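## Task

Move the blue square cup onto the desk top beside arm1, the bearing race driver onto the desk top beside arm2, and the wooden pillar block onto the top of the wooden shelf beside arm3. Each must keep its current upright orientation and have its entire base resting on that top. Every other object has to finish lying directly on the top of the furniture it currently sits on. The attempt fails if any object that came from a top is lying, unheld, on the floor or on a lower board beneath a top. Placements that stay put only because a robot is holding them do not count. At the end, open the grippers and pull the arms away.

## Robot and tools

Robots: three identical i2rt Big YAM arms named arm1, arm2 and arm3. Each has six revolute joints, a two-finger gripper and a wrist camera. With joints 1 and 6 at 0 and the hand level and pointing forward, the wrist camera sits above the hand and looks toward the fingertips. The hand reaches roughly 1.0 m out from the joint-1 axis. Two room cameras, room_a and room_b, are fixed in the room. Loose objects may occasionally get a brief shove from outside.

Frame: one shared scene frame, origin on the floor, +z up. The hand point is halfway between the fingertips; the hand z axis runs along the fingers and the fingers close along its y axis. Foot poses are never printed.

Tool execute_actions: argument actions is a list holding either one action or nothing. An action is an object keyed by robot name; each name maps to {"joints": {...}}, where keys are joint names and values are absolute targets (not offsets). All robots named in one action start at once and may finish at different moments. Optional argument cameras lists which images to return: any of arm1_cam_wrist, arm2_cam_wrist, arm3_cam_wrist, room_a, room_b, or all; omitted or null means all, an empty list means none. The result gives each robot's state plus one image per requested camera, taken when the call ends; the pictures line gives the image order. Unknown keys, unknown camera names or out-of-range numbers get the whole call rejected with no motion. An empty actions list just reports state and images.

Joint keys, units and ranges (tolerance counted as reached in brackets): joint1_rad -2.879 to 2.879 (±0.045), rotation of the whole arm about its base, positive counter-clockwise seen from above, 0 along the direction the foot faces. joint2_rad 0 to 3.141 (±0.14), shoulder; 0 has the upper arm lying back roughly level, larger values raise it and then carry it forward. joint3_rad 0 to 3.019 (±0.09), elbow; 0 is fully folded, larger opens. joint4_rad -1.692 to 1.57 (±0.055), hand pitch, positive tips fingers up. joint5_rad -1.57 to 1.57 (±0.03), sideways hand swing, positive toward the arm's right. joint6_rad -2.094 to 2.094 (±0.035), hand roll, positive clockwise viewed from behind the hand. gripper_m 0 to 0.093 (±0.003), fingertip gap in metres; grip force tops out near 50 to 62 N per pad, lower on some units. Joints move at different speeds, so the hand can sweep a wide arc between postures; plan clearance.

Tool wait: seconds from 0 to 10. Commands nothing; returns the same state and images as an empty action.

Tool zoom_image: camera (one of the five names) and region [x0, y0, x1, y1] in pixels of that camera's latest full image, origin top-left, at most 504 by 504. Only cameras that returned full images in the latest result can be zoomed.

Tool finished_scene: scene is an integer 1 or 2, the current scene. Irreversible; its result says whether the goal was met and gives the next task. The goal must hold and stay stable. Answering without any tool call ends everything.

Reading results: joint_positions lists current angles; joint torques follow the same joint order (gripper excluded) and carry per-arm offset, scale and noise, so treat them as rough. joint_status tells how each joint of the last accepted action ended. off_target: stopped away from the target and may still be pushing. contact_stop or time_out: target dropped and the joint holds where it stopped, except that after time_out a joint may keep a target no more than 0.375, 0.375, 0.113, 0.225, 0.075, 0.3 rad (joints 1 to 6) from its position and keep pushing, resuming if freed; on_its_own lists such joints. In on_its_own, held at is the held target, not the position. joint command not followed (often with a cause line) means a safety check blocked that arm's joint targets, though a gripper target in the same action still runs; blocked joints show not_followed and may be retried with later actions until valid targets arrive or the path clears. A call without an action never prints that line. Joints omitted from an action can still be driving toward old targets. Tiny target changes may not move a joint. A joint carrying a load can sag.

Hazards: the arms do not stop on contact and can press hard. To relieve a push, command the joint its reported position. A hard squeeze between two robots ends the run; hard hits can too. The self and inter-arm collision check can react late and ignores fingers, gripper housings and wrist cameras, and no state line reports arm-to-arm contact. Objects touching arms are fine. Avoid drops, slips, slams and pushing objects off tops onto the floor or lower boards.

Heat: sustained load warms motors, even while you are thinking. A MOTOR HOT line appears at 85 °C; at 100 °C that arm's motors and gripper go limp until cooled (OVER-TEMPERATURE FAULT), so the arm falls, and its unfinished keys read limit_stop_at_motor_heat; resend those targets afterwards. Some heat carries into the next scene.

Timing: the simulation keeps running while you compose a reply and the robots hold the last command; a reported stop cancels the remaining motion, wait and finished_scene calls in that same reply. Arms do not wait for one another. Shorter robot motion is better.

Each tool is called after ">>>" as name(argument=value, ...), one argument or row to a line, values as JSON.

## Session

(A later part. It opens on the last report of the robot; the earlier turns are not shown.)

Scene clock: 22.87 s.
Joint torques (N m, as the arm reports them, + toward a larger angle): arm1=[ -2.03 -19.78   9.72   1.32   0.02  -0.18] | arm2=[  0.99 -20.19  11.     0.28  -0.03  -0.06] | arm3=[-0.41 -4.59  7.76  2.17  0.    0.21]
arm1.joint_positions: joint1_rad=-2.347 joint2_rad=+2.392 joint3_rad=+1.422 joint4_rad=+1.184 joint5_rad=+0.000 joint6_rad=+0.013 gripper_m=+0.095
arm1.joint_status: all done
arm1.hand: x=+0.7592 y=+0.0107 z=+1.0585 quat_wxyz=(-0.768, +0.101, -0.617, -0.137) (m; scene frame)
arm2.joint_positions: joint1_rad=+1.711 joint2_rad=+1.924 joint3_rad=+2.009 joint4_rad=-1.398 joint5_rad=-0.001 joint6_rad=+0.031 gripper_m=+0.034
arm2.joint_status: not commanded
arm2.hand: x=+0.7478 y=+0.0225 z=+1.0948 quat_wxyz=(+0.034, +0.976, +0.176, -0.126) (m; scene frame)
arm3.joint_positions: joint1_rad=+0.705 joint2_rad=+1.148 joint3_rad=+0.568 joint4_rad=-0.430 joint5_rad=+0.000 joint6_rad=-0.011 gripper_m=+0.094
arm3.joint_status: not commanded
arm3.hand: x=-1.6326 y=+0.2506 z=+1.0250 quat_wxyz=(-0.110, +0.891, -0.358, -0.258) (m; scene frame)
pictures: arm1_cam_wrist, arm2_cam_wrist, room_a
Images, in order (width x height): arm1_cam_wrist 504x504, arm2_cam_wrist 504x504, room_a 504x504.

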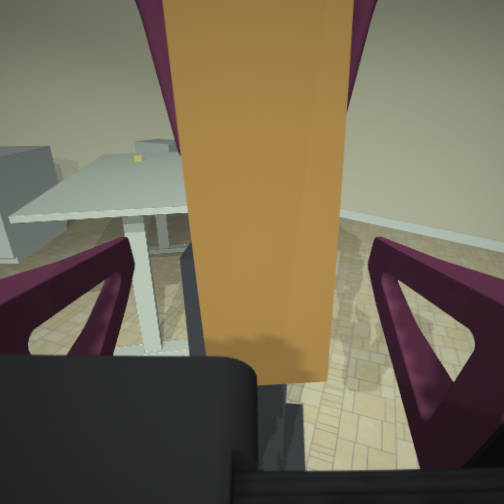

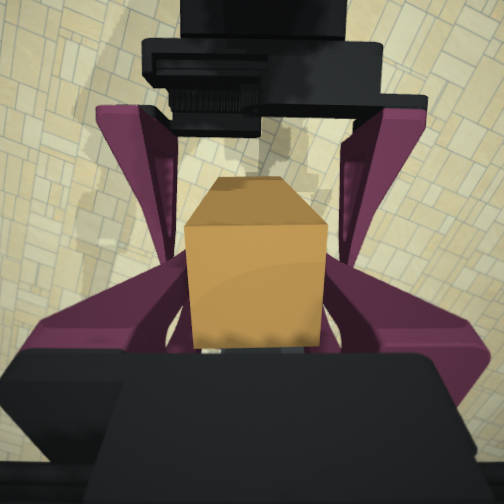

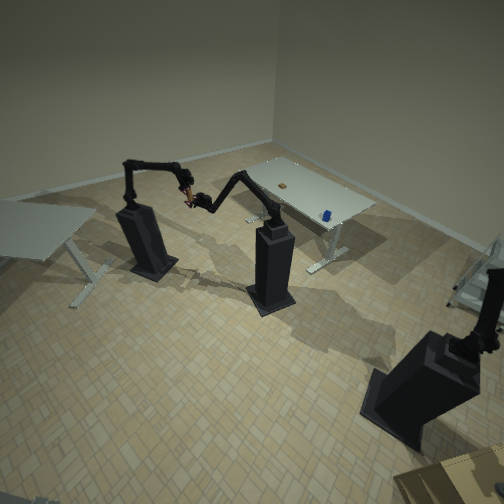

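>>> execute_actions(
  actions=[
    {"arm1":{"joints":{"joint4_rad":1.135,"joint6_rad":-0.04,"joint1_rad":-2.36}}},
  ],
  cameras=[],
)

>>> execute_actions(
  actions=[
    {"arm1":{"joints":{"gripper_m":0}}},
  ],
  cameras=["arm1_cam_wrist","arm2_cam_wrist"],
)

Scene clock: 23.80 s.
Joint torques (N m, as the arm reports them, + toward a larger angle): arm1=[ -2.85 -20.88   9.63   1.49   0.03  -0.21] | arm2=[  1.03 -20.27  10.96   0.3   -0.02  -0.06] | arm3=[-0.29 -4.43  7.89  2.27  0.    0.19]
arm1.joint_positions: joint1_rad=-2.351 joint2_rad=+2.392 joint3_rad=+1.422 joint4_rad=+1.144 joint5_rad=+0.000 joint6_rad=-0.024 gripper_m=+0.095
arm1.joint_status: all done
arm1.hand: x=+0.7620 y=+0.0084 z=+1.0489 quat_wxyz=(-0.758, +0.114, -0.631, -0.119) (m; scene frame)
arm2.joint_positions: joint1_rad=+1.711 joint2_rad=+1.924 joint3_rad=+2.009 joint4_rad=-1.398 joint5_rad=-0.001 joint6_rad=+0.031 gripper_m=+0.034
arm2.joint_status: not commanded
arm2.hand: x=+0.7478 y=+0.0225 z=+1.0948 quat_wxyz=(+0.034, +0.976, +0.176, -0.126) (m; scene frame)
arm3.joint_positions: joint1_rad=+0.705 joint2_rad=+1.148 joint3_rad=+0.568 joint4_rad=-0.430 joint5_rad=+0.000 joint6_rad=-0.011 gripper_m=+0.094
arm3.joint_status: not commanded
arm3.hand: x=-1.6326 y=+0.2506 z=+1.0250 quat_wxyz=(-0.110, +0.891, -0.358, -0.258) (m; scene frame)
pictures: none
No camera images: the call's "cameras" was empty. Leave "cameras" out to get every camera's image.

Scene clock: 24.53 s.
Joint torques (N m, as the arm reports them, + toward a larger angle): arm1=[ -2.85 -20.22   9.64   1.59   0.05  -0.19] | arm2=[  1.11 -20.33  10.97   0.29  -0.14  -0.1 ] | arm3=[-0.35 -4.25  7.85  2.2   0.03  0.16]
arm1.joint_positions: joint1_rad=-2.351 joint2_rad=+2.392 joint3_rad=+1.422 joint4_rad=+1.144 joint5_rad=+0.000 joint6_rad=-0.026 gripper_m=+0.034
arm1.joint_status: gripper_m off_target (ended at +0.034, target +0.000)
arm1.hand: x=+0.7621 y=+0.0082 z=+1.0487 quat_wxyz=(-0.758, +0.114, -0.631, -0.118) (m; scene frame)
arm2.joint_positions: joint1_rad=+1.711 joint2_rad=+1.924 joint3_rad=+2.009 joint4_rad=-1.398 joint5_rad=+0.001 joint6_rad=+0.035 gripper_m=+0.034
arm2.joint_status: not commanded
arm2.hand: x=+0.7477 y=+0.0232 z=+1.0948 quat_wxyz=(+0.033, +0.976, +0.173, -0.126) (m; scene frame)
arm3.joint_positions: joint1_rad=+0.705 joint2_rad=+1.148 joint3_rad=+0.568 joint4_rad=-0.430 joint5_rad=+0.000 joint6_rad=-0.011 gripper_m=+0.094
arm3.joint_status: not commanded
arm3.hand: x=-1.6326 y=+0.2506 z=+1.0250 quat_wxyz=(-0.110, +0.891, -0.358, -0.258) (m; scene frame)
pictures: arm1_cam_wrist, arm2_cam_wrist
Images, in order (width x height): arm1_cam_wrist 504x504, arm2_cam_wrist 504x504.

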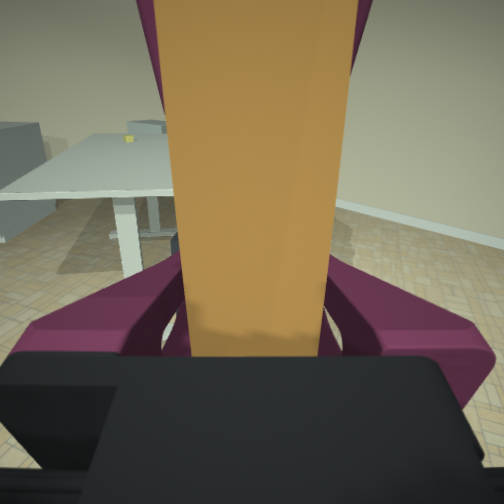

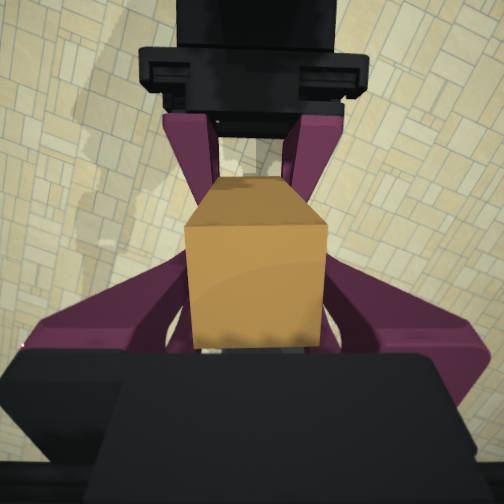

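>>> execute_actions(
  actions=[
    {"arm2":{"joints":{"gripper_m":0.093}},"arm3":{"joints":{"joint1_rad":-1.851,"joint2_rad":1.655,"joint3_rad":1.69,"joint4_rad":-1.298,"joint6_rad":0}}},
  ],
  cameras=[],
)

>>> execute_actions(
  actions=[
    {"arm2":{"joints":{"joint2_rad":1.4,"joint4_rad":-1.65}}},
  ],
  cameras=["room_a"],
)

>>> execute_actions(
  actions=[
    {"arm1":{"joints":{"joint1_rad":0.272,"joint6_rad":0.025}}},
  ],
)

Scene clock: 27.13 s.
Joint torques (N m, as the arm reports them, + toward a larger angle): arm1=[ -2.4  -20.17   9.71   1.52   0.02  -0.18] | arm2=[  1.07 -19.88  10.96   0.29  -0.15  -0.1 ] | arm3=[  0.35 -14.26  10.79   0.62  -0.03   0.17]
arm1.joint_positions: joint1_rad=-2.351 joint2_rad=+2.392 joint3_rad=+1.422 joint4_rad=+1.139 joint5_rad=+0.000 joint6_rad=-0.026 gripper_m=+0.034
arm1.joint_status: not commanded
arm1.hand: x=+0.7623 y=+0.0082 z=+1.0476 quat_wxyz=(-0.757, +0.115, -0.633, -0.118) (m; scene frame)
arm2.joint_positions: joint1_rad=+1.711 joint2_rad=+1.922 joint3_rad=+2.009 joint4_rad=-1.398 joint5_rad=+0.001 joint6_rad=+0.035 gripper_m=+0.093
arm2.joint_status: all done
arm2.hand: x=+0.7480 y=+0.0233 z=+1.0962 quat_wxyz=(+0.033, +0.976, +0.173, -0.127) (m; scene frame)
arm3.joint_positions: joint1_rad=-1.857 joint2_rad=+1.669 joint3_rad=+1.657 joint4_rad=-1.286 joint5_rad=+0.000 joint6_rad=-0.010 gripper_m=+0.094
arm3.joint_status: all done
arm3.hand: x=-0.7989 y=-0.1293 z=+1.1924 quat_wxyz=(-0.133, -0.093, -0.987, +0.009) (m; scene frame)
pictures: none
No camera images: the call's "cameras" was empty. Leave "cameras" out to get every camera's image.

Scene clock: 28.77 s.
Joint torques (N m, as the arm reports them, + toward a larger angle): arm1=[ -2.59 -20.38   9.63   1.61   0.02  -0.14] | arm2=[ 0.87 -9.5   7.65  0.66 -0.14 -0.09] | arm3=[  0.62 -14.21  10.81   0.64  -0.02   0.17]
arm1.joint_positions: joint1_rad=-2.351 joint2_rad=+2.392 joint3_rad=+1.422 joint4_rad=+1.139 joint5_rad=+0.000 joint6_rad=-0.026 gripper_m=+0.034
arm1.joint_status: not commanded
arm1.hand: x=+0.7623 y=+0.0082 z=+1.0476 quat_wxyz=(-0.757, +0.115, -0.633, -0.118) (m; scene frame)
arm2.joint_positions: joint1_rad=+1.711 joint2_rad=+1.400 joint3_rad=+2.041 joint4_rad=-1.641 joint5_rad=+0.001 joint6_rad=+0.035 gripper_m=+0.093
arm2.joint_status: all done
arm2.hand: x=+0.9290 y=+0.1009 z=+1.3738 quat_wxyz=(+0.065, +0.945, +0.167, -0.276) (m; scene frame)
arm3.joint_positions: joint1_rad=-1.857 joint2_rad=+1.669 joint3_rad=+1.657 joint4_rad=-1.286 joint5_rad=+0.000 joint6_rad=-0.010 gripper_m=+0.094
arm3.joint_status: not commanded
arm3.hand: x=-0.7989 y=-0.1293 z=+1.1924 quat_wxyz=(-0.133, -0.093, -0.987, +0.009) (m; scene frame)
pictures: room_a
Images, in order (width x height): room_a 504x504.

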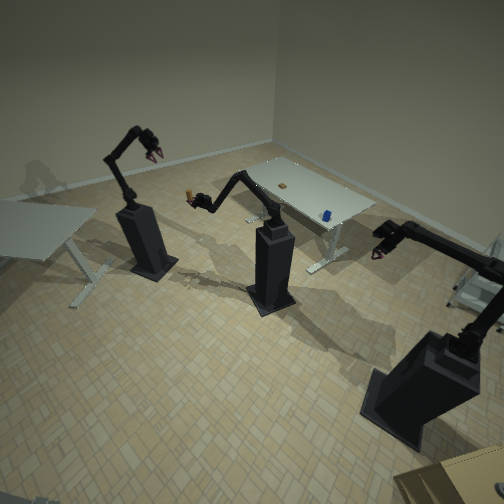

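Scene clock: 31.37 s.
Joint torques (N m, as the arm reports them, + toward a larger angle): arm1=[ -1.94 -19.97   8.68   1.91   0.15   0.12] | arm2=[ 0.92 -9.39  7.62  0.68 -0.14 -0.09] | arm3=[  0.69 -14.56  10.8    0.68  -0.05   0.17]
arm1.joint_positions: joint1_rad=+0.276 joint2_rad=+2.392 joint3_rad=+1.435 joint4_rad=+1.134 joint5_rad=-0.002 joint6_rad=+0.012 gripper_m=+0.034
arm1.joint_status: all done
arm1.hand: x=-0.7917 y=-0.1103 z=+1.0464 quat_wxyz=(-0.065, +0.640, -0.060, -0.763) (m; scene frame)
arm2.joint_positions: joint1_rad=+1.711 joint2_rad=+1.400 joint3_rad=+2.041 joint4_rad=-1.641 joint5_rad=+0.001 joint6_rad=+0.035 gripper_m=+0.093
arm2.joint_status: not commanded
arm2.hand: x=+0.9290 y=+0.1009 z=+1.3738 quat_wxyz=(+0.065, +0.945, +0.167, -0.276) (m; scene frame)
arm3.joint_positions: joint1_rad=-1.857 joint2_rad=+1.669 joint3_rad=+1.657 joint4_rad=-1.286 joint5_rad=+0.000 joint6_rad=-0.010 gripper_m=+0.094
arm3.joint_status: not commanded
arm3.hand: x=-0.7989 y=-0.1293 z=+1.1924 quat_wxyz=(-0.133, -0.093, -0.987, +0.009) (m; scene frame)
pictures: arm1_cam_wrist, arm2_cam_wrist, arm3_cam_wrist, room_a, room_b
Images, in order (width x height): arm1_cam_wrist 504x504, arm2_cam_wrist 504x504, arm3_cam_wrist 504x504, room_a 504x504, room_b 504x504.

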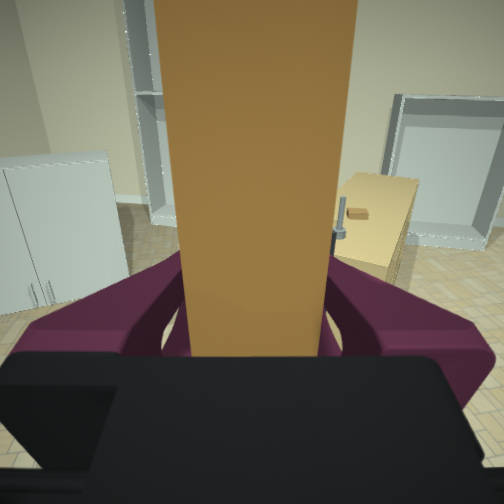

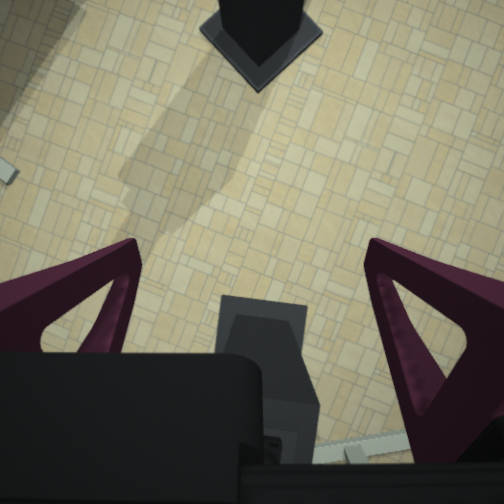

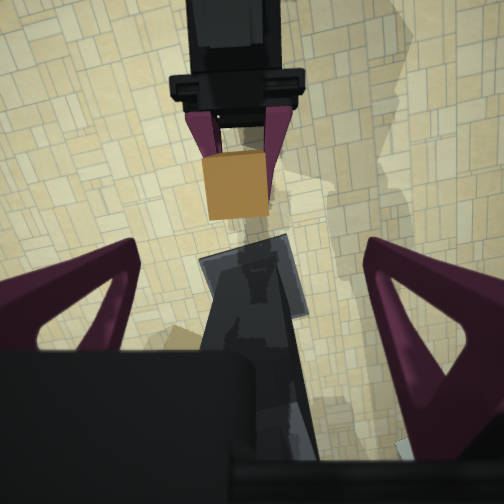

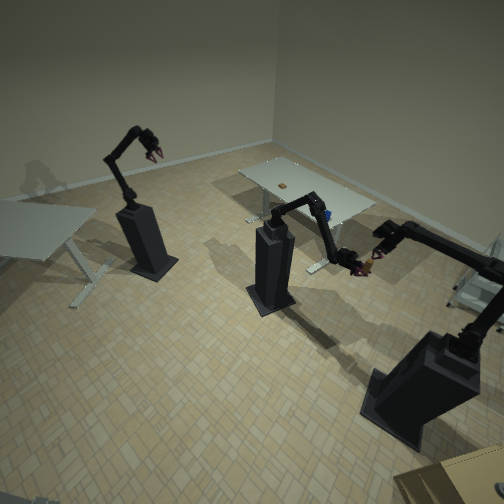

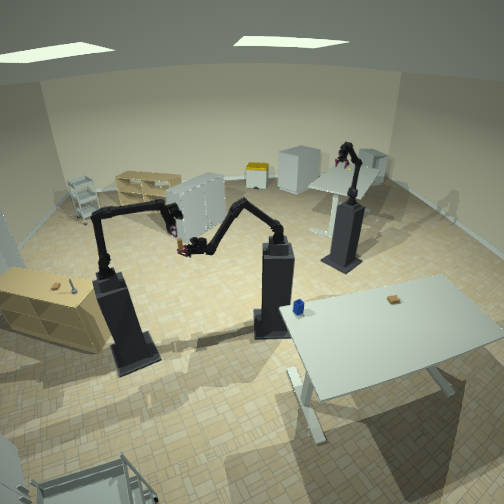

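>>> execute_actions(
  actions=[
    {"arm3":{"joints":{"joint1_rad":-1.835,"joint2_rad":1.72,"joint3_rad":1.48,"joint4_rad":-1.03,"joint6_rad":-0.07}}},
  ],
  cameras=["arm1_cam_wrist","arm3_cam_wrist"],
)

Scene clock: 32.57 s.
Joint torques (N m, as the arm reports them, + toward a larger angle): arm1=[ -1.99 -20.83   8.69   1.84   0.17   0.15] | arm2=[ 0.81 -9.3   7.6   0.7  -0.14 -0.09] | arm3=[  0.55 -13.62   8.82   1.6   -0.04  -0.05]
arm1.joint_positions: joint1_rad=+0.276 joint2_rad=+2.392 joint3_rad=+1.435 joint4_rad=+1.134 joint5_rad=-0.002 joint6_rad=+0.012 gripper_m=+0.034
arm1.joint_status: not commanded
arm1.hand: x=-0.7917 y=-0.1103 z=+1.0464 quat_wxyz=(-0.065, +0.640, -0.060, -0.763) (m; scene frame)
arm2.joint_positions: joint1_rad=+1.711 joint2_rad=+1.400 joint3_rad=+2.041 joint4_rad=-1.641 joint5_rad=+0.001 joint6_rad=+0.035 gripper_m=+0.093
arm2.joint_status: not commanded
arm2.hand: x=+0.9290 y=+0.1009 z=+1.3738 quat_wxyz=(+0.065, +0.945, +0.167, -0.276) (m; scene frame)
arm3.joint_positions: joint1_rad=-1.844 joint2_rad=+1.716 joint3_rad=+1.474 joint4_rad=-1.044 joint5_rad=+0.000 joint6_rad=-0.058 gripper_m=+0.094
arm3.joint_status: all done
arm3.hand: x=-0.7890 y=-0.1227 z=+1.1012 quat_wxyz=(-0.139, -0.063, -0.988, +0.012) (m; scene frame)
pictures: arm1_cam_wrist, arm3_cam_wrist
Images, in order (width x height): arm1_cam_wrist 504x504, arm3_cam_wrist 504x504.

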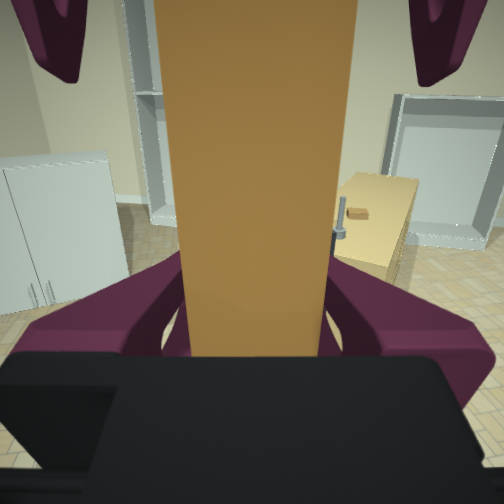

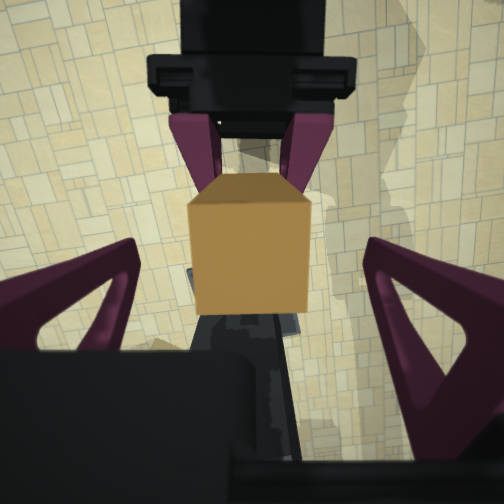

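>>> execute_actions(
  actions=[
    {"arm3":{"joints":{"gripper_m":0}}},
  ],
  cameras=[],
)

>>> execute_actions(
  actions=[
    {"arm1":{"joints":{"gripper_m":0.093}}},
  ],
  cameras=[],
)

>>> execute_actions(
  actions=[
    {"arm1":{"joints":{"joint2_rad":2.27,"joint3_rad":1.0,"joint4_rad":1.47}}},
  ],
  cameras=["arm1_cam_wrist"],
)

>>> execute_actions(
  actions=[
    {"arm3":{"joints":{"joint1_rad":0.47,"joint2_rad":2.035,"joint3_rad":0.955,"joint4_rad":-0.18}}},
  ],
  cameras=["arm1_cam_wrist","arm3_cam_wrist","room_b"],
)

>>> zoom_image(
  camera="room_b",
  region=[20, 220, 140, 320],
)

Scene clock: 35.07 s.
Joint torques (N m, as the arm reports them, + toward a larger angle): arm1=[ -2.15 -20.57   8.63   1.74   0.14   0.11] | arm2=[ 0.87 -9.44  7.62  0.69 -0.14 -0.1 ] | arm3=[  0.91 -13.41   8.85   1.7    0.02  -0.05]
arm1.joint_positions: joint1_rad=+0.276 joint2_rad=+2.392 joint3_rad=+1.435 joint4_rad=+1.132 joint5_rad=-0.001 joint6_rad=+0.012 gripper_m=+0.034
arm1.joint_status: not commanded
arm1.hand: x=-0.7917 y=-0.1100 z=+1.0460 quat_wxyz=(-0.065, +0.641, -0.060, -0.763) (m; scene frame)
arm2.joint_positions: joint1_rad=+1.711 joint2_rad=+1.400 joint3_rad=+2.041 joint4_rad=-1.641 joint5_rad=+0.001 joint6_rad=+0.035 gripper_m=+0.093
arm2.joint_status: not commanded
arm2.hand: x=+0.9290 y=+0.1009 z=+1.3738 quat_wxyz=(+0.065, +0.945, +0.167, -0.276) (m; scene frame)
arm3.joint_positions: joint1_rad=-1.844 joint2_rad=+1.716 joint3_rad=+1.474 joint4_rad=-1.044 joint5_rad=-0.001 joint6_rad=-0.062 gripper_m=+0.034
arm3.joint_status: gripper_m off_target (ended at +0.034, target +0.000)
arm3.hand: x=-0.7888 y=-0.1223 z=+1.1012 quat_wxyz=(-0.140, -0.061, -0.988, +0.012) (m; scene frame)
pictures: none
No camera images: the call's "cameras" was empty. Leave "cameras" out to get every camera's image.

Scene clock: 35.77 s.
Joint torques (N m, as the arm reports them, + toward a larger angle): arm1=[ -2.8  -21.05   8.6    1.83   0.11   0.08] | arm2=[ 0.89 -9.53  7.6   0.65 -0.14 -0.1 ] | arm3=[  0.72 -13.48   8.94   1.73  -0.01  -0.01]
arm1.joint_positions: joint1_rad=+0.276 joint2_rad=+2.392 joint3_rad=+1.435 joint4_rad=+1.132 joint5_rad=-0.001 joint6_rad=+0.013 gripper_m=+0.093
arm1.joint_status: all done
arm1.hand: x=-0.7917 y=-0.1100 z=+1.0460 quat_wxyz=(-0.065, +0.641, -0.060, -0.763) (m; scene frame)
arm2.joint_positions: joint1_rad=+1.711 joint2_rad=+1.400 joint3_rad=+2.041 joint4_rad=-1.641 joint5_rad=+0.001 joint6_rad=+0.035 gripper_m=+0.093
arm2.joint_status: not commanded
arm2.hand: x=+0.9290 y=+0.1009 z=+1.3738 quat_wxyz=(+0.065, +0.945, +0.167, -0.276) (m; scene frame)
arm3.joint_positions: joint1_rad=-1.844 joint2_rad=+1.716 joint3_rad=+1.474 joint4_rad=-1.044 joint5_rad=-0.001 joint6_rad=-0.063 gripper_m=+0.034
arm3.joint_status: not commanded
arm3.hand: x=-0.7888 y=-0.1223 z=+1.1012 quat_wxyz=(-0.140, -0.060, -0.988, +0.012) (m; scene frame)
pictures: none
No camera images: the call's "cameras" was empty. Leave "cameras" out to get every camera's image.

Scene clock: 37.00 s.
Joint torques (N m, as the arm reports them, + toward a larger angle): arm1=[ -2.19 -16.51   3.93   2.7    0.11   0.13] | arm2=[ 0.84 -9.42  7.63  0.7  -0.14 -0.1 ] | arm3=[  0.51 -13.44   8.77   1.59   0.     0.  ]
arm1.joint_positions: joint1_rad=+0.276 joint2_rad=+2.271 joint3_rad=+1.001 joint4_rad=+1.447 joint5_rad=-0.001 joint6_rad=+0.013 gripper_m=+0.093
arm1.joint_status: all done
arm1.hand: x=-0.6595 y=-0.1341 z=+1.0315 quat_wxyz=(-0.065, +0.640, -0.060, -0.763) (m; scene frame)
arm2.joint_positions: joint1_rad=+1.711 joint2_rad=+1.400 joint3_rad=+2.041 joint4_rad=-1.641 joint5_rad=+0.001 joint6_rad=+0.035 gripper_m=+0.093
arm2.joint_status: not commanded
arm2.hand: x=+0.9290 y=+0.1009 z=+1.3738 quat_wxyz=(+0.065, +0.945, +0.167, -0.276) (m; scene frame)
arm3.joint_positions: joint1_rad=-1.844 joint2_rad=+1.716 joint3_rad=+1.474 joint4_rad=-1.044 joint5_rad=-0.001 joint6_rad=-0.063 gripper_m=+0.034
arm3.joint_status: not commanded
arm3.hand: x=-0.7888 y=-0.1223 z=+1.1012 quat_wxyz=(-0.140, -0.060, -0.988, +0.012) (m; scene frame)
pictures: arm1_cam_wrist
Images, in order (width x height): arm1_cam_wrist 504x504.

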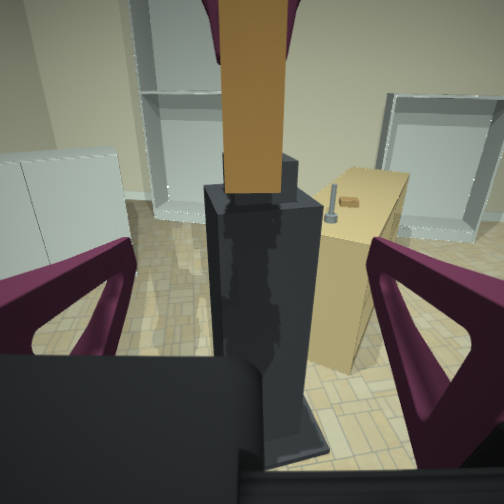

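Scene clock: 39.20 s.
Joint torques (N m, as the arm reports them, + toward a larger angle): arm1=[ -2.74 -16.2    3.99   2.6    0.13   0.15] | arm2=[ 0.8  -9.35  7.6   0.71 -0.15 -0.1 ] | arm3=[ -0.55 -13.52   4.5    1.41   0.    -0.01]
arm1.joint_positions: joint1_rad=+0.276 joint2_rad=+2.271 joint3_rad=+1.001 joint4_rad=+1.447 joint5_rad=-0.001 joint6_rad=+0.013 gripper_m=+0.093
arm1.joint_status: not commanded
arm1.hand: x=-0.6595 y=-0.1341 z=+1.0315 quat_wxyz=(-0.065, +0.640, -0.060, -0.763) (m; scene frame)
arm2.joint_positions: joint1_rad=+1.711 joint2_rad=+1.400 joint3_rad=+2.041 joint4_rad=-1.641 joint5_rad=+0.001 joint6_rad=+0.035 gripper_m=+0.093
arm2.joint_status: not commanded
arm2.hand: x=+0.9290 y=+0.1009 z=+1.3738 quat_wxyz=(+0.065, +0.945, +0.167, -0.276) (m; scene frame)
arm3.joint_positions: joint1_rad=+0.475 joint2_rad=+2.035 joint3_rad=+0.957 joint4_rad=-0.184 joint5_rad=+0.000 joint6_rad=-0.063 gripper_m=+0.034
arm3.joint_status: all done
arm3.hand: x=-1.6347 y=+0.4163 z=+0.8085 quat_wxyz=(-0.082, +0.880, -0.448, -0.136) (m; scene frame)
pictures: arm1_cam_wrist, arm3_cam_wrist, room_b
Images, in order (width x height): arm1_cam_wrist 504x504, arm3_cam_wrist 504x504, room_b 504x504.

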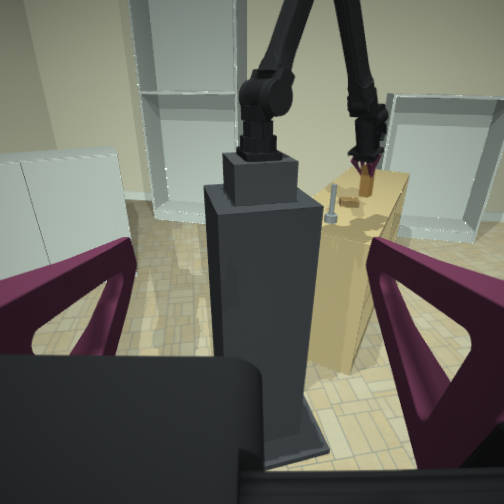

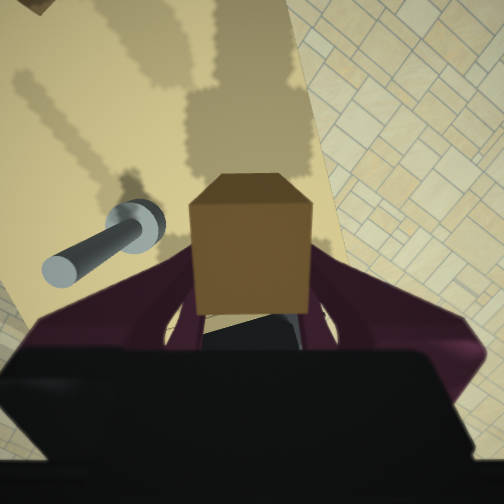

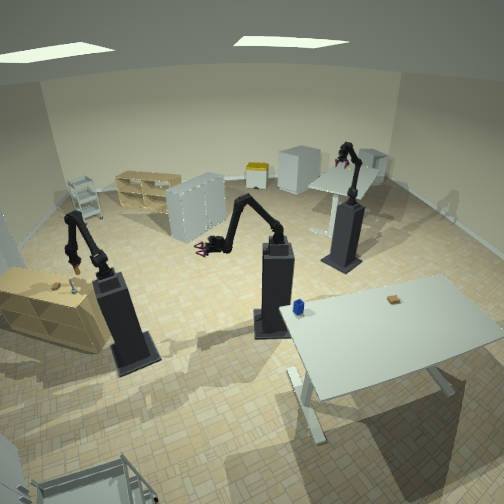

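Region (20, 220, 140, 320) of room_b's 504x504 image, scaled by 4.200, with more detail than that image has.

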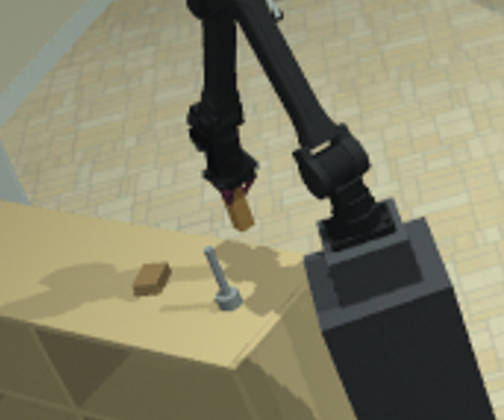

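>>> execute_actions(
  actions=[
    {"arm3":{"joints":{"joint1_rad":0.445,"joint2_rad":2.265,"joint3_rad":1.02,"joint4_rad":-0.01}}},
  ],
  cameras=["arm1_cam_wrist","arm3_cam_wrist","room_b"],
)

>>> zoom_image(
  camera="arm1_cam_wrist",
  region=[300, 150, 420, 250],
)

Scene clock: 40.60 s.
Joint torques (N m, as the arm reports them, + toward a larger angle): arm1=[ -1.97 -16.27   4.06   2.79   0.11   0.13] | arm2=[ 0.81 -9.43  7.62  0.67 -0.14 -0.09] | arm3=[ -0.64 -15.36   4.14   1.76  -0.03  -0.01]
arm1.joint_positions: joint1_rad=+0.276 joint2_rad=+2.271 joint3_rad=+1.001 joint4_rad=+1.447 joint5_rad=-0.001 joint6_rad=+0.013 gripper_m=+0.093
arm1.joint_status: not commanded
arm1.hand: x=-0.6595 y=-0.1341 z=+1.0315 quat_wxyz=(-0.065, +0.640, -0.060, -0.763) (m; scene frame)
arm2.joint_positions: joint1_rad=+1.711 joint2_rad=+1.400 joint3_rad=+2.041 joint4_rad=-1.641 joint5_rad=+0.001 joint6_rad=+0.035 gripper_m=+0.093
arm2.joint_status: not commanded
arm2.hand: x=+0.9290 y=+0.1009 z=+1.3738 quat_wxyz=(+0.065, +0.945, +0.167, -0.276) (m; scene frame)
arm3.joint_positions: joint1_rad=+0.452 joint2_rad=+2.273 joint3_rad=+1.010 joint4_rad=-0.025 joint5_rad=+0.000 joint6_rad=-0.063 gripper_m=+0.034
arm3.joint_status: all done
arm3.hand: x=-1.6224 y=+0.4189 z=+0.7160 quat_wxyz=(-0.077, +0.876, -0.459, -0.124) (m; scene frame)
pictures: arm1_cam_wrist, arm3_cam_wrist, room_b
Images, in order (width x height): arm1_cam_wrist 504x504, arm3_cam_wrist 504x504, room_b 504x504.

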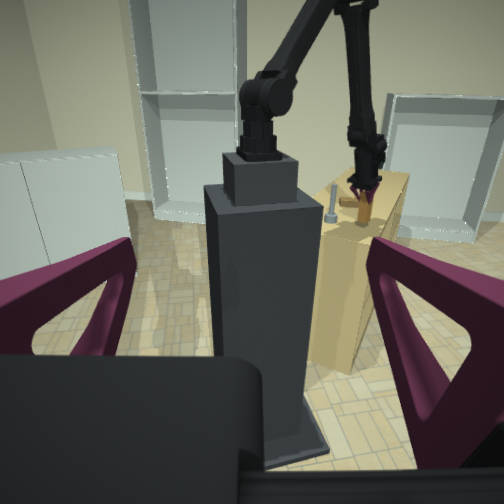

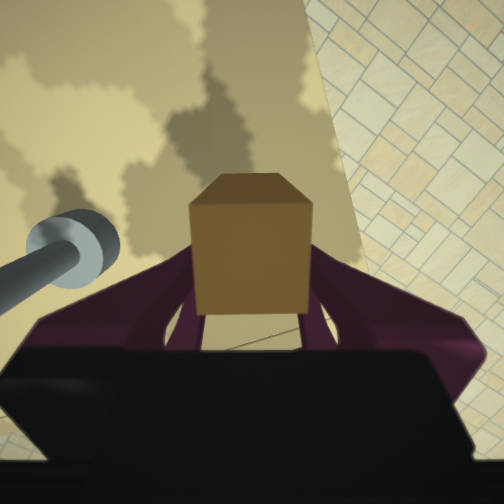

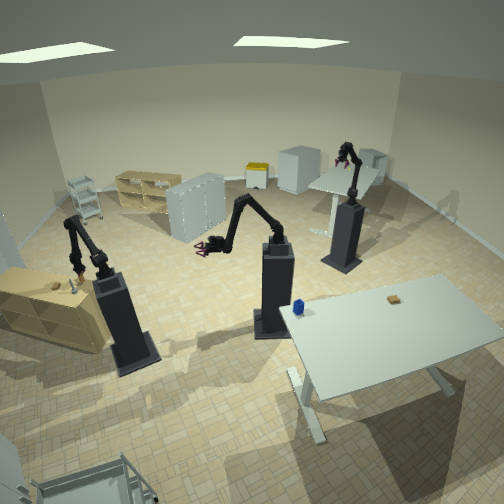

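Region (300, 150, 420, 250) of arm1_cam_wrist's 504x504 image, scaled by 4.200, with more detail than that image has.

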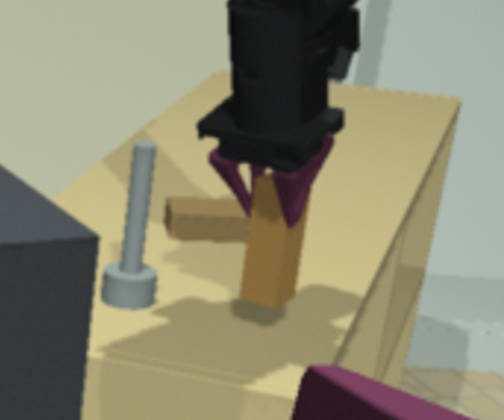

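>>> execute_actions(
  actions=[
    {"arm3":{"joints":{"joint2_rad":2.31,"joint4_rad":0.035}}},
  ],
  cameras=["arm1_cam_wrist"],
)

>>> zoom_image(
  camera="arm1_cam_wrist",
  region=[300, 150, 420, 250],
)

Scene clock: 41.47 s.
Joint torques (N m, as the arm reports them, + toward a larger angle): arm1=[ -2.51 -16.16   4.02   2.67   0.09   0.12] | arm2=[ 0.82 -9.32  7.66  0.67 -0.14 -0.1 ] | arm3=[ -0.4  -12.88   3.9    1.88   0.03   0.  ]
arm1.joint_positions: joint1_rad=+0.276 joint2_rad=+2.271 joint3_rad=+1.001 joint4_rad=+1.447 joint5_rad=-0.001 joint6_rad=+0.013 gripper_m=+0.093
arm1.joint_status: not commanded
arm1.hand: x=-0.6595 y=-0.1341 z=+1.0315 quat_wxyz=(-0.065, +0.640, -0.060, -0.763) (m; scene frame)
arm2.joint_positions: joint1_rad=+1.711 joint2_rad=+1.400 joint3_rad=+2.041 joint4_rad=-1.641 joint5_rad=+0.001 joint6_rad=+0.035 gripper_m=+0.093
arm2.joint_status: not commanded
arm2.hand: x=+0.9290 y=+0.1009 z=+1.3738 quat_wxyz=(+0.065, +0.945, +0.167, -0.276) (m; scene frame)
arm3.joint_positions: joint1_rad=+0.452 joint2_rad=+2.287 joint3_rad=+1.010 joint4_rad=+0.018 joint5_rad=+0.000 joint6_rad=-0.063 gripper_m=+0.034
arm3.joint_status: all done
arm3.hand: x=-1.6251 y=+0.4235 z=+0.7127 quat_wxyz=(-0.084, +0.874, -0.458, -0.136) (m; scene frame)
pictures: arm1_cam_wrist
Images, in order (width x height): arm1_cam_wrist 504x504.

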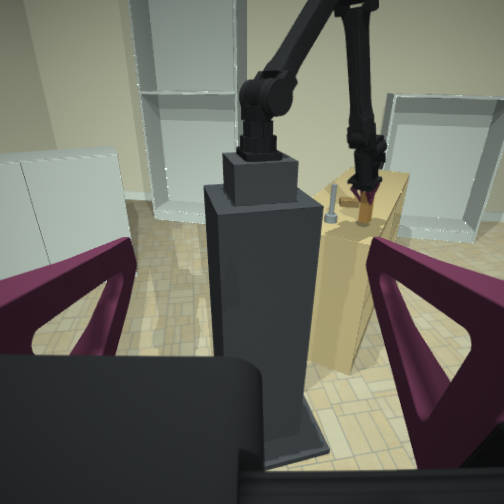

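Region (300, 150, 420, 250) of arm1_cam_wrist's 504x504 image, scaled by 4.200, with more detail than that image has.

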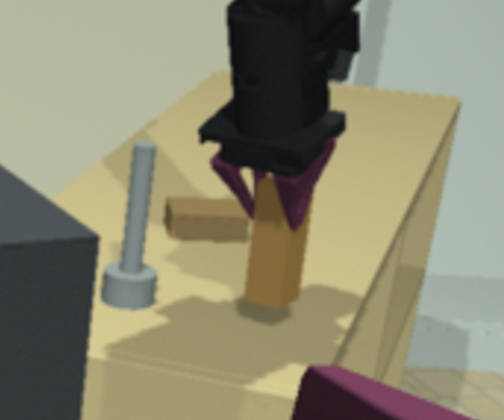

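>>> execute_actions(
  actions=[
    {"arm3":{"joints":{"joint2_rad":2.34}}},
  ],
  cameras=["arm1_cam_wrist","room_b"],
)

>>> zoom_image(
  camera="arm1_cam_wrist",
  region=[300, 150, 420, 250],
)

>>> zoom_image(
  camera="room_b",
  region=[50, 250, 110, 310],
)

Scene clock: 42.30 s.
Joint torques (N m, as the arm reports them, + toward a larger angle): arm1=[ -2.39 -16.46   3.99   2.55   0.11   0.11] | arm2=[ 1.   -9.36  7.65  0.65 -0.14 -0.1 ] | arm3=[ -0.69 -13.29   3.62   1.88   0.    -0.01]
arm1.joint_positions: joint1_rad=+0.276 joint2_rad=+2.271 joint3_rad=+1.001 joint4_rad=+1.447 joint5_rad=-0.001 joint6_rad=+0.013 gripper_m=+0.093
arm1.joint_status: not commanded
arm1.hand: x=-0.6595 y=-0.1341 z=+1.0315 quat_wxyz=(-0.065, +0.640, -0.060, -0.763) (m; scene frame)
arm2.joint_positions: joint1_rad=+1.711 joint2_rad=+1.400 joint3_rad=+2.041 joint4_rad=-1.641 joint5_rad=+0.001 joint6_rad=+0.035 gripper_m=+0.093
arm2.joint_status: not commanded
arm2.hand: x=+0.9290 y=+0.1009 z=+1.3738 quat_wxyz=(+0.065, +0.945, +0.167, -0.276) (m; scene frame)
arm3.joint_positions: joint1_rad=+0.452 joint2_rad=+2.323 joint3_rad=+1.010 joint4_rad=+0.020 joint5_rad=+0.000 joint6_rad=-0.063 gripper_m=+0.034
arm3.joint_status: all done
arm3.hand: x=-1.6186 y=+0.4128 z=+0.6954 quat_wxyz=(-0.076, +0.877, -0.459, -0.122) (m; scene frame)
pictures: arm1_cam_wrist, room_b
Images, in order (width x height): arm1_cam_wrist 504x504, room_b 504x504.

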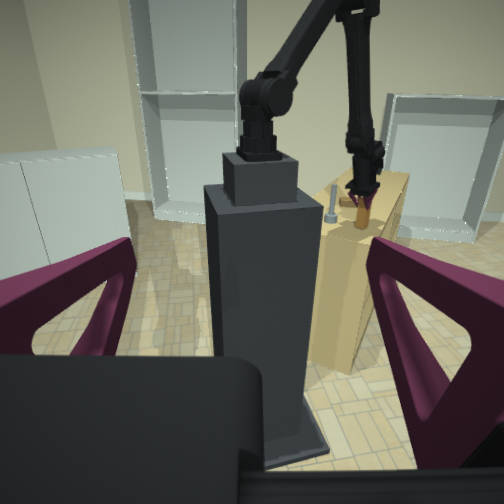

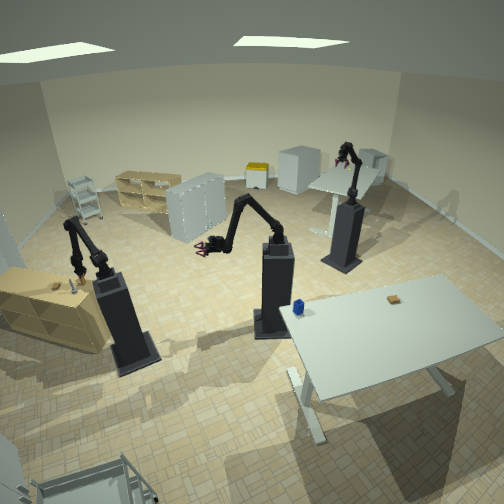

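Region (300, 150, 420, 250) of arm1_cam_wrist's 504x504 image, scaled by 4.200, with more detail than that image has.

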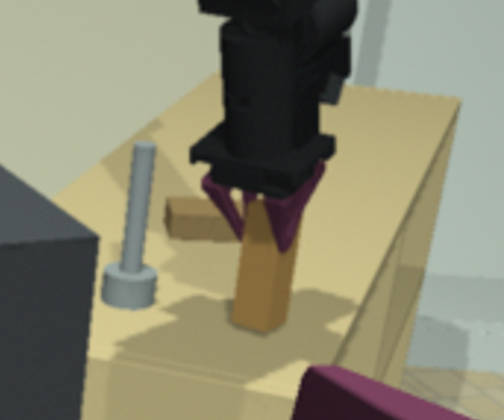

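Region (50, 250, 110, 310) of room_b's 504x504 image, scaled by 8.400, with more detail than that image has.

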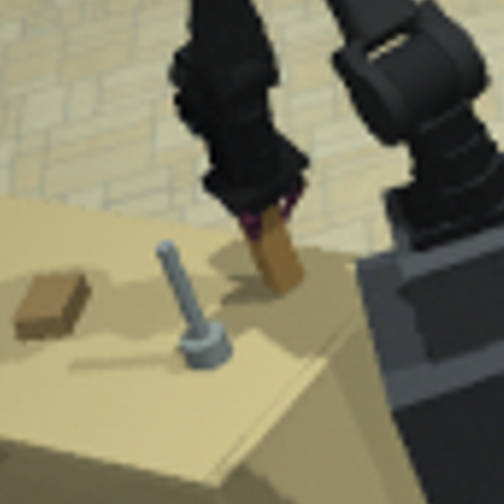

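>>> execute_actions(
  actions=[
    {"arm3":{"joints":{"joint2_rad":2.35,"gripper_m":0.065}}},
  ],
  cameras=["arm3_cam_wrist"],
)

>>> execute_actions(
  actions=[
    {"arm3":{"joints":{"joint2_rad":1.97,"joint3_rad":0.94,"joint4_rad":-0.28}}},
  ],
  cameras=[],
)

>>> execute_actions(
  actions=[
    {"arm3":{"joints":{"joint1_rad":0.695,"joint6_rad":0.01}}},
  ],
  cameras=["arm3_cam_wrist","arm1_cam_wrist"],
)

Scene clock: 43.17 s.
Joint torques (N m, as the arm reports them, + toward a larger angle): arm1=[ -2.29 -16.09   3.88   2.59   0.08   0.15] | arm2=[ 0.85 -9.37  7.65  0.66 -0.15 -0.1 ] | arm3=[ -0.28 -12.13   3.55   1.68  -0.03  -0.04]
arm1.joint_positions: joint1_rad=+0.276 joint2_rad=+2.271 joint3_rad=+1.001 joint4_rad=+1.447 joint5_rad=-0.001 joint6_rad=+0.013 gripper_m=+0.093
arm1.joint_status: not commanded
arm1.hand: x=-0.6595 y=-0.1341 z=+1.0315 quat_wxyz=(-0.065, +0.640, -0.060, -0.763) (m; scene frame)
arm2.joint_positions: joint1_rad=+1.711 joint2_rad=+1.400 joint3_rad=+2.041 joint4_rad=-1.641 joint5_rad=+0.001 joint6_rad=+0.035 gripper_m=+0.093
arm2.joint_status: not commanded
arm2.hand: x=+0.9290 y=+0.1009 z=+1.3738 quat_wxyz=(+0.065, +0.945, +0.167, -0.276) (m; scene frame)
arm3.joint_positions: joint1_rad=+0.452 joint2_rad=+2.323 joint3_rad=+1.010 joint4_rad=+0.021 joint5_rad=+0.000 joint6_rad=-0.063 gripper_m=+0.065
arm3.joint_status: all done
arm3.hand: x=-1.6186 y=+0.4127 z=+0.6952 quat_wxyz=(-0.076, +0.877, -0.459, -0.122) (m; scene frame)
pictures: arm3_cam_wrist
Images, in order (width x height): arm3_cam_wrist 504x504.

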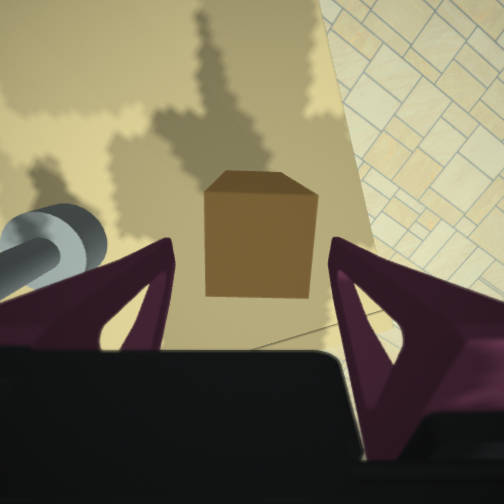

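Scene clock: 44.43 s.
Joint torques (N m, as the arm reports them, + toward a larger angle): arm1=[ -2.   -16.15   4.07   2.67   0.08   0.1 ] | arm2=[ 0.84 -9.46  7.61  0.68 -0.15 -0.1 ] | arm3=[ -0.91 -10.39   5.58   0.79  -0.02  -0.02]
arm1.joint_positions: joint1_rad=+0.276 joint2_rad=+2.271 joint3_rad=+1.001 joint4_rad=+1.447 joint5_rad=-0.001 joint6_rad=+0.013 gripper_m=+0.093
arm1.joint_status: not commanded
arm1.hand: x=-0.6595 y=-0.1341 z=+1.0315 quat_wxyz=(-0.065, +0.640, -0.060, -0.763) (m; scene frame)
arm2.joint_positions: joint1_rad=+1.711 joint2_rad=+1.400 joint3_rad=+2.041 joint4_rad=-1.641 joint5_rad=+0.001 joint6_rad=+0.035 gripper_m=+0.093
arm2.joint_status: not commanded
arm2.hand: x=+0.9290 y=+0.1009 z=+1.3738 quat_wxyz=(+0.065, +0.945, +0.167, -0.276) (m; scene frame)
arm3.joint_positions: joint1_rad=+0.452 joint2_rad=+1.944 joint3_rad=+0.933 joint4_rad=-0.268 joint5_rad=+0.000 joint6_rad=-0.063 gripper_m=+0.065
arm3.joint_status: all done
arm3.hand: x=-1.6190 y=+0.4125 z=+0.8397 quat_wxyz=(-0.079, +0.876, -0.459, -0.127) (m; scene frame)
pictures: none
No camera images: the call's "cameras" was empty. Leave "cameras" out to get every camera's image.

Scene clock: 45.57 s.
Joint torques (N m, as the arm reports them, + toward a larger angle): arm1=[ -2.18 -15.95   4.04   2.8    0.11   0.14] | arm2=[ 0.82 -9.54  7.65  0.68 -0.14 -0.1 ] | arm3=[ -0.32 -11.14   5.64   0.6    0.01   0.17]
arm1.joint_positions: joint1_rad=+0.276 joint2_rad=+2.271 joint3_rad=+1.001 joint4_rad=+1.447 joint5_rad=-0.001 joint6_rad=+0.013 gripper_m=+0.093
arm1.joint_status: not commanded
arm1.hand: x=-0.6595 y=-0.1341 z=+1.0315 quat_wxyz=(-0.065, +0.640, -0.060, -0.763) (m; scene frame)
arm2.joint_positions: joint1_rad=+1.711 joint2_rad=+1.400 joint3_rad=+2.041 joint4_rad=-1.641 joint5_rad=+0.001 joint6_rad=+0.035 gripper_m=+0.093
arm2.joint_status: not commanded
arm2.hand: x=+0.9290 y=+0.1009 z=+1.3738 quat_wxyz=(+0.065, +0.945, +0.167, -0.276) (m; scene frame)
arm3.joint_positions: joint1_rad=+0.704 joint2_rad=+1.944 joint3_rad=+0.933 joint4_rad=-0.268 joint5_rad=+0.000 joint6_rad=-0.002 gripper_m=+0.065
arm3.joint_status: all done
arm3.hand: x=-1.7169 y=+0.3354 z=+0.8392 quat_wxyz=(-0.059, +0.916, -0.373, -0.137) (m; scene frame)
pictures: arm1_cam_wrist, arm3_cam_wrist
Images, in order (width x height): arm1_cam_wrist 504x504, arm3_cam_wrist 504x504.

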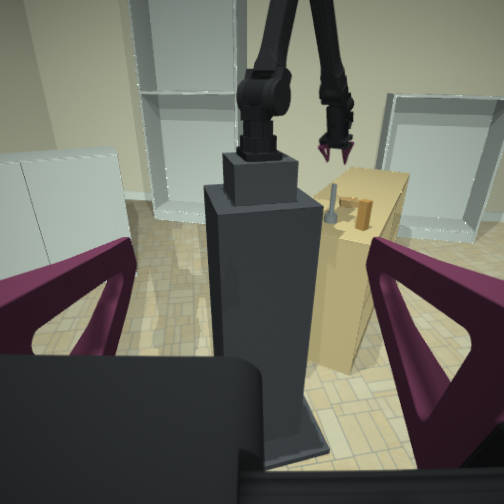

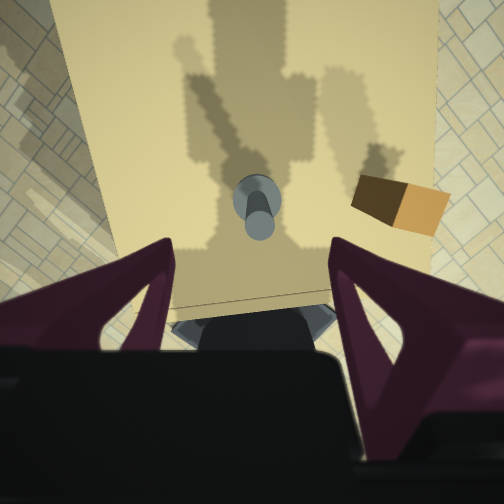

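>>> execute_actions(
  actions=[
    {"arm3":{"joints":{"joint1_rad":0.688,"joint2_rad":2.235,"joint3_rad":0.972,"joint4_rad":-0.01}}},
  ],
  cameras=["arm3_cam_wrist","arm1_cam_wrist"],
)

>>> zoom_image(
  camera="arm1_cam_wrist",
  region=[290, 150, 390, 250],
)

Scene clock: 46.80 s.
Joint torques (N m, as the arm reports them, + toward a larger angle): arm1=[ -2.26 -16.51   3.93   2.44   0.11   0.11] | arm2=[ 0.82 -9.48  7.61  0.7  -0.14 -0.1 ] | arm3=[ -1.07 -13.94   4.03   1.65   0.01   0.16]
arm1.joint_positions: joint1_rad=+0.276 joint2_rad=+2.271 joint3_rad=+1.001 joint4_rad=+1.447 joint5_rad=-0.001 joint6_rad=+0.013 gripper_m=+0.093
arm1.joint_status: not commanded
arm1.hand: x=-0.6595 y=-0.1341 z=+1.0315 quat_wxyz=(-0.065, +0.640, -0.060, -0.763) (m; scene frame)
arm2.joint_positions: joint1_rad=+1.711 joint2_rad=+1.400 joint3_rad=+2.041 joint4_rad=-1.641 joint5_rad=+0.001 joint6_rad=+0.035 gripper_m=+0.093
arm2.joint_status: not commanded
arm2.hand: x=+0.9290 y=+0.1009 z=+1.3738 quat_wxyz=(+0.065, +0.945, +0.167, -0.276) (m; scene frame)
arm3.joint_positions: joint1_rad=+0.699 joint2_rad=+2.240 joint3_rad=+0.961 joint4_rad=-0.024 joint5_rad=+0.000 joint6_rad=-0.002 gripper_m=+0.065
arm3.joint_status: all done
arm3.hand: x=-1.7074 y=+0.3300 z=+0.7224 quat_wxyz=(-0.055, +0.916, -0.376, -0.126) (m; scene frame)
pictures: arm1_cam_wrist, arm3_cam_wrist
Images, in order (width x height): arm1_cam_wrist 504x504, arm3_cam_wrist 504x504.

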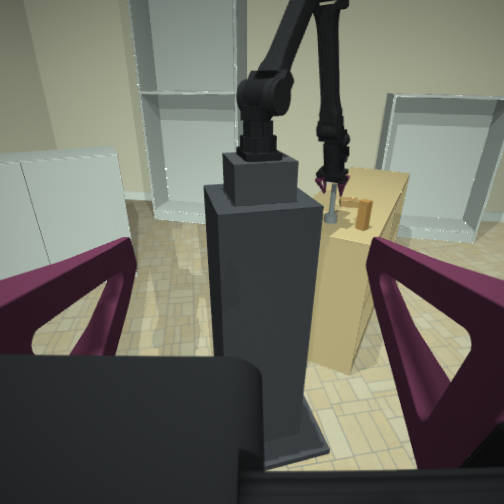

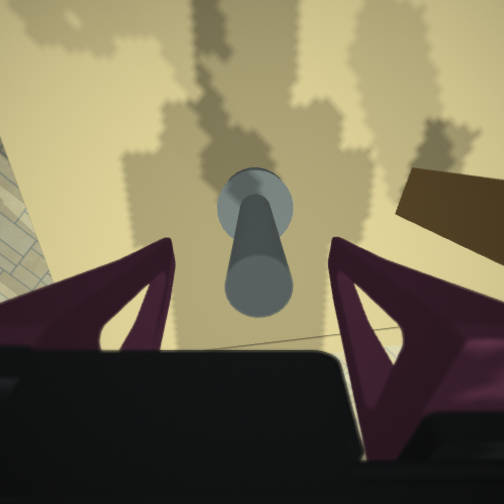

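Region (290, 150, 390, 250) of arm1_cam_wrist's 504x504 image, scaled by 5.040, with more detail than that image has.

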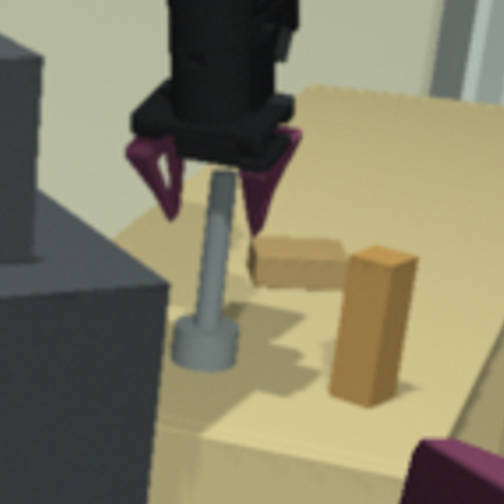

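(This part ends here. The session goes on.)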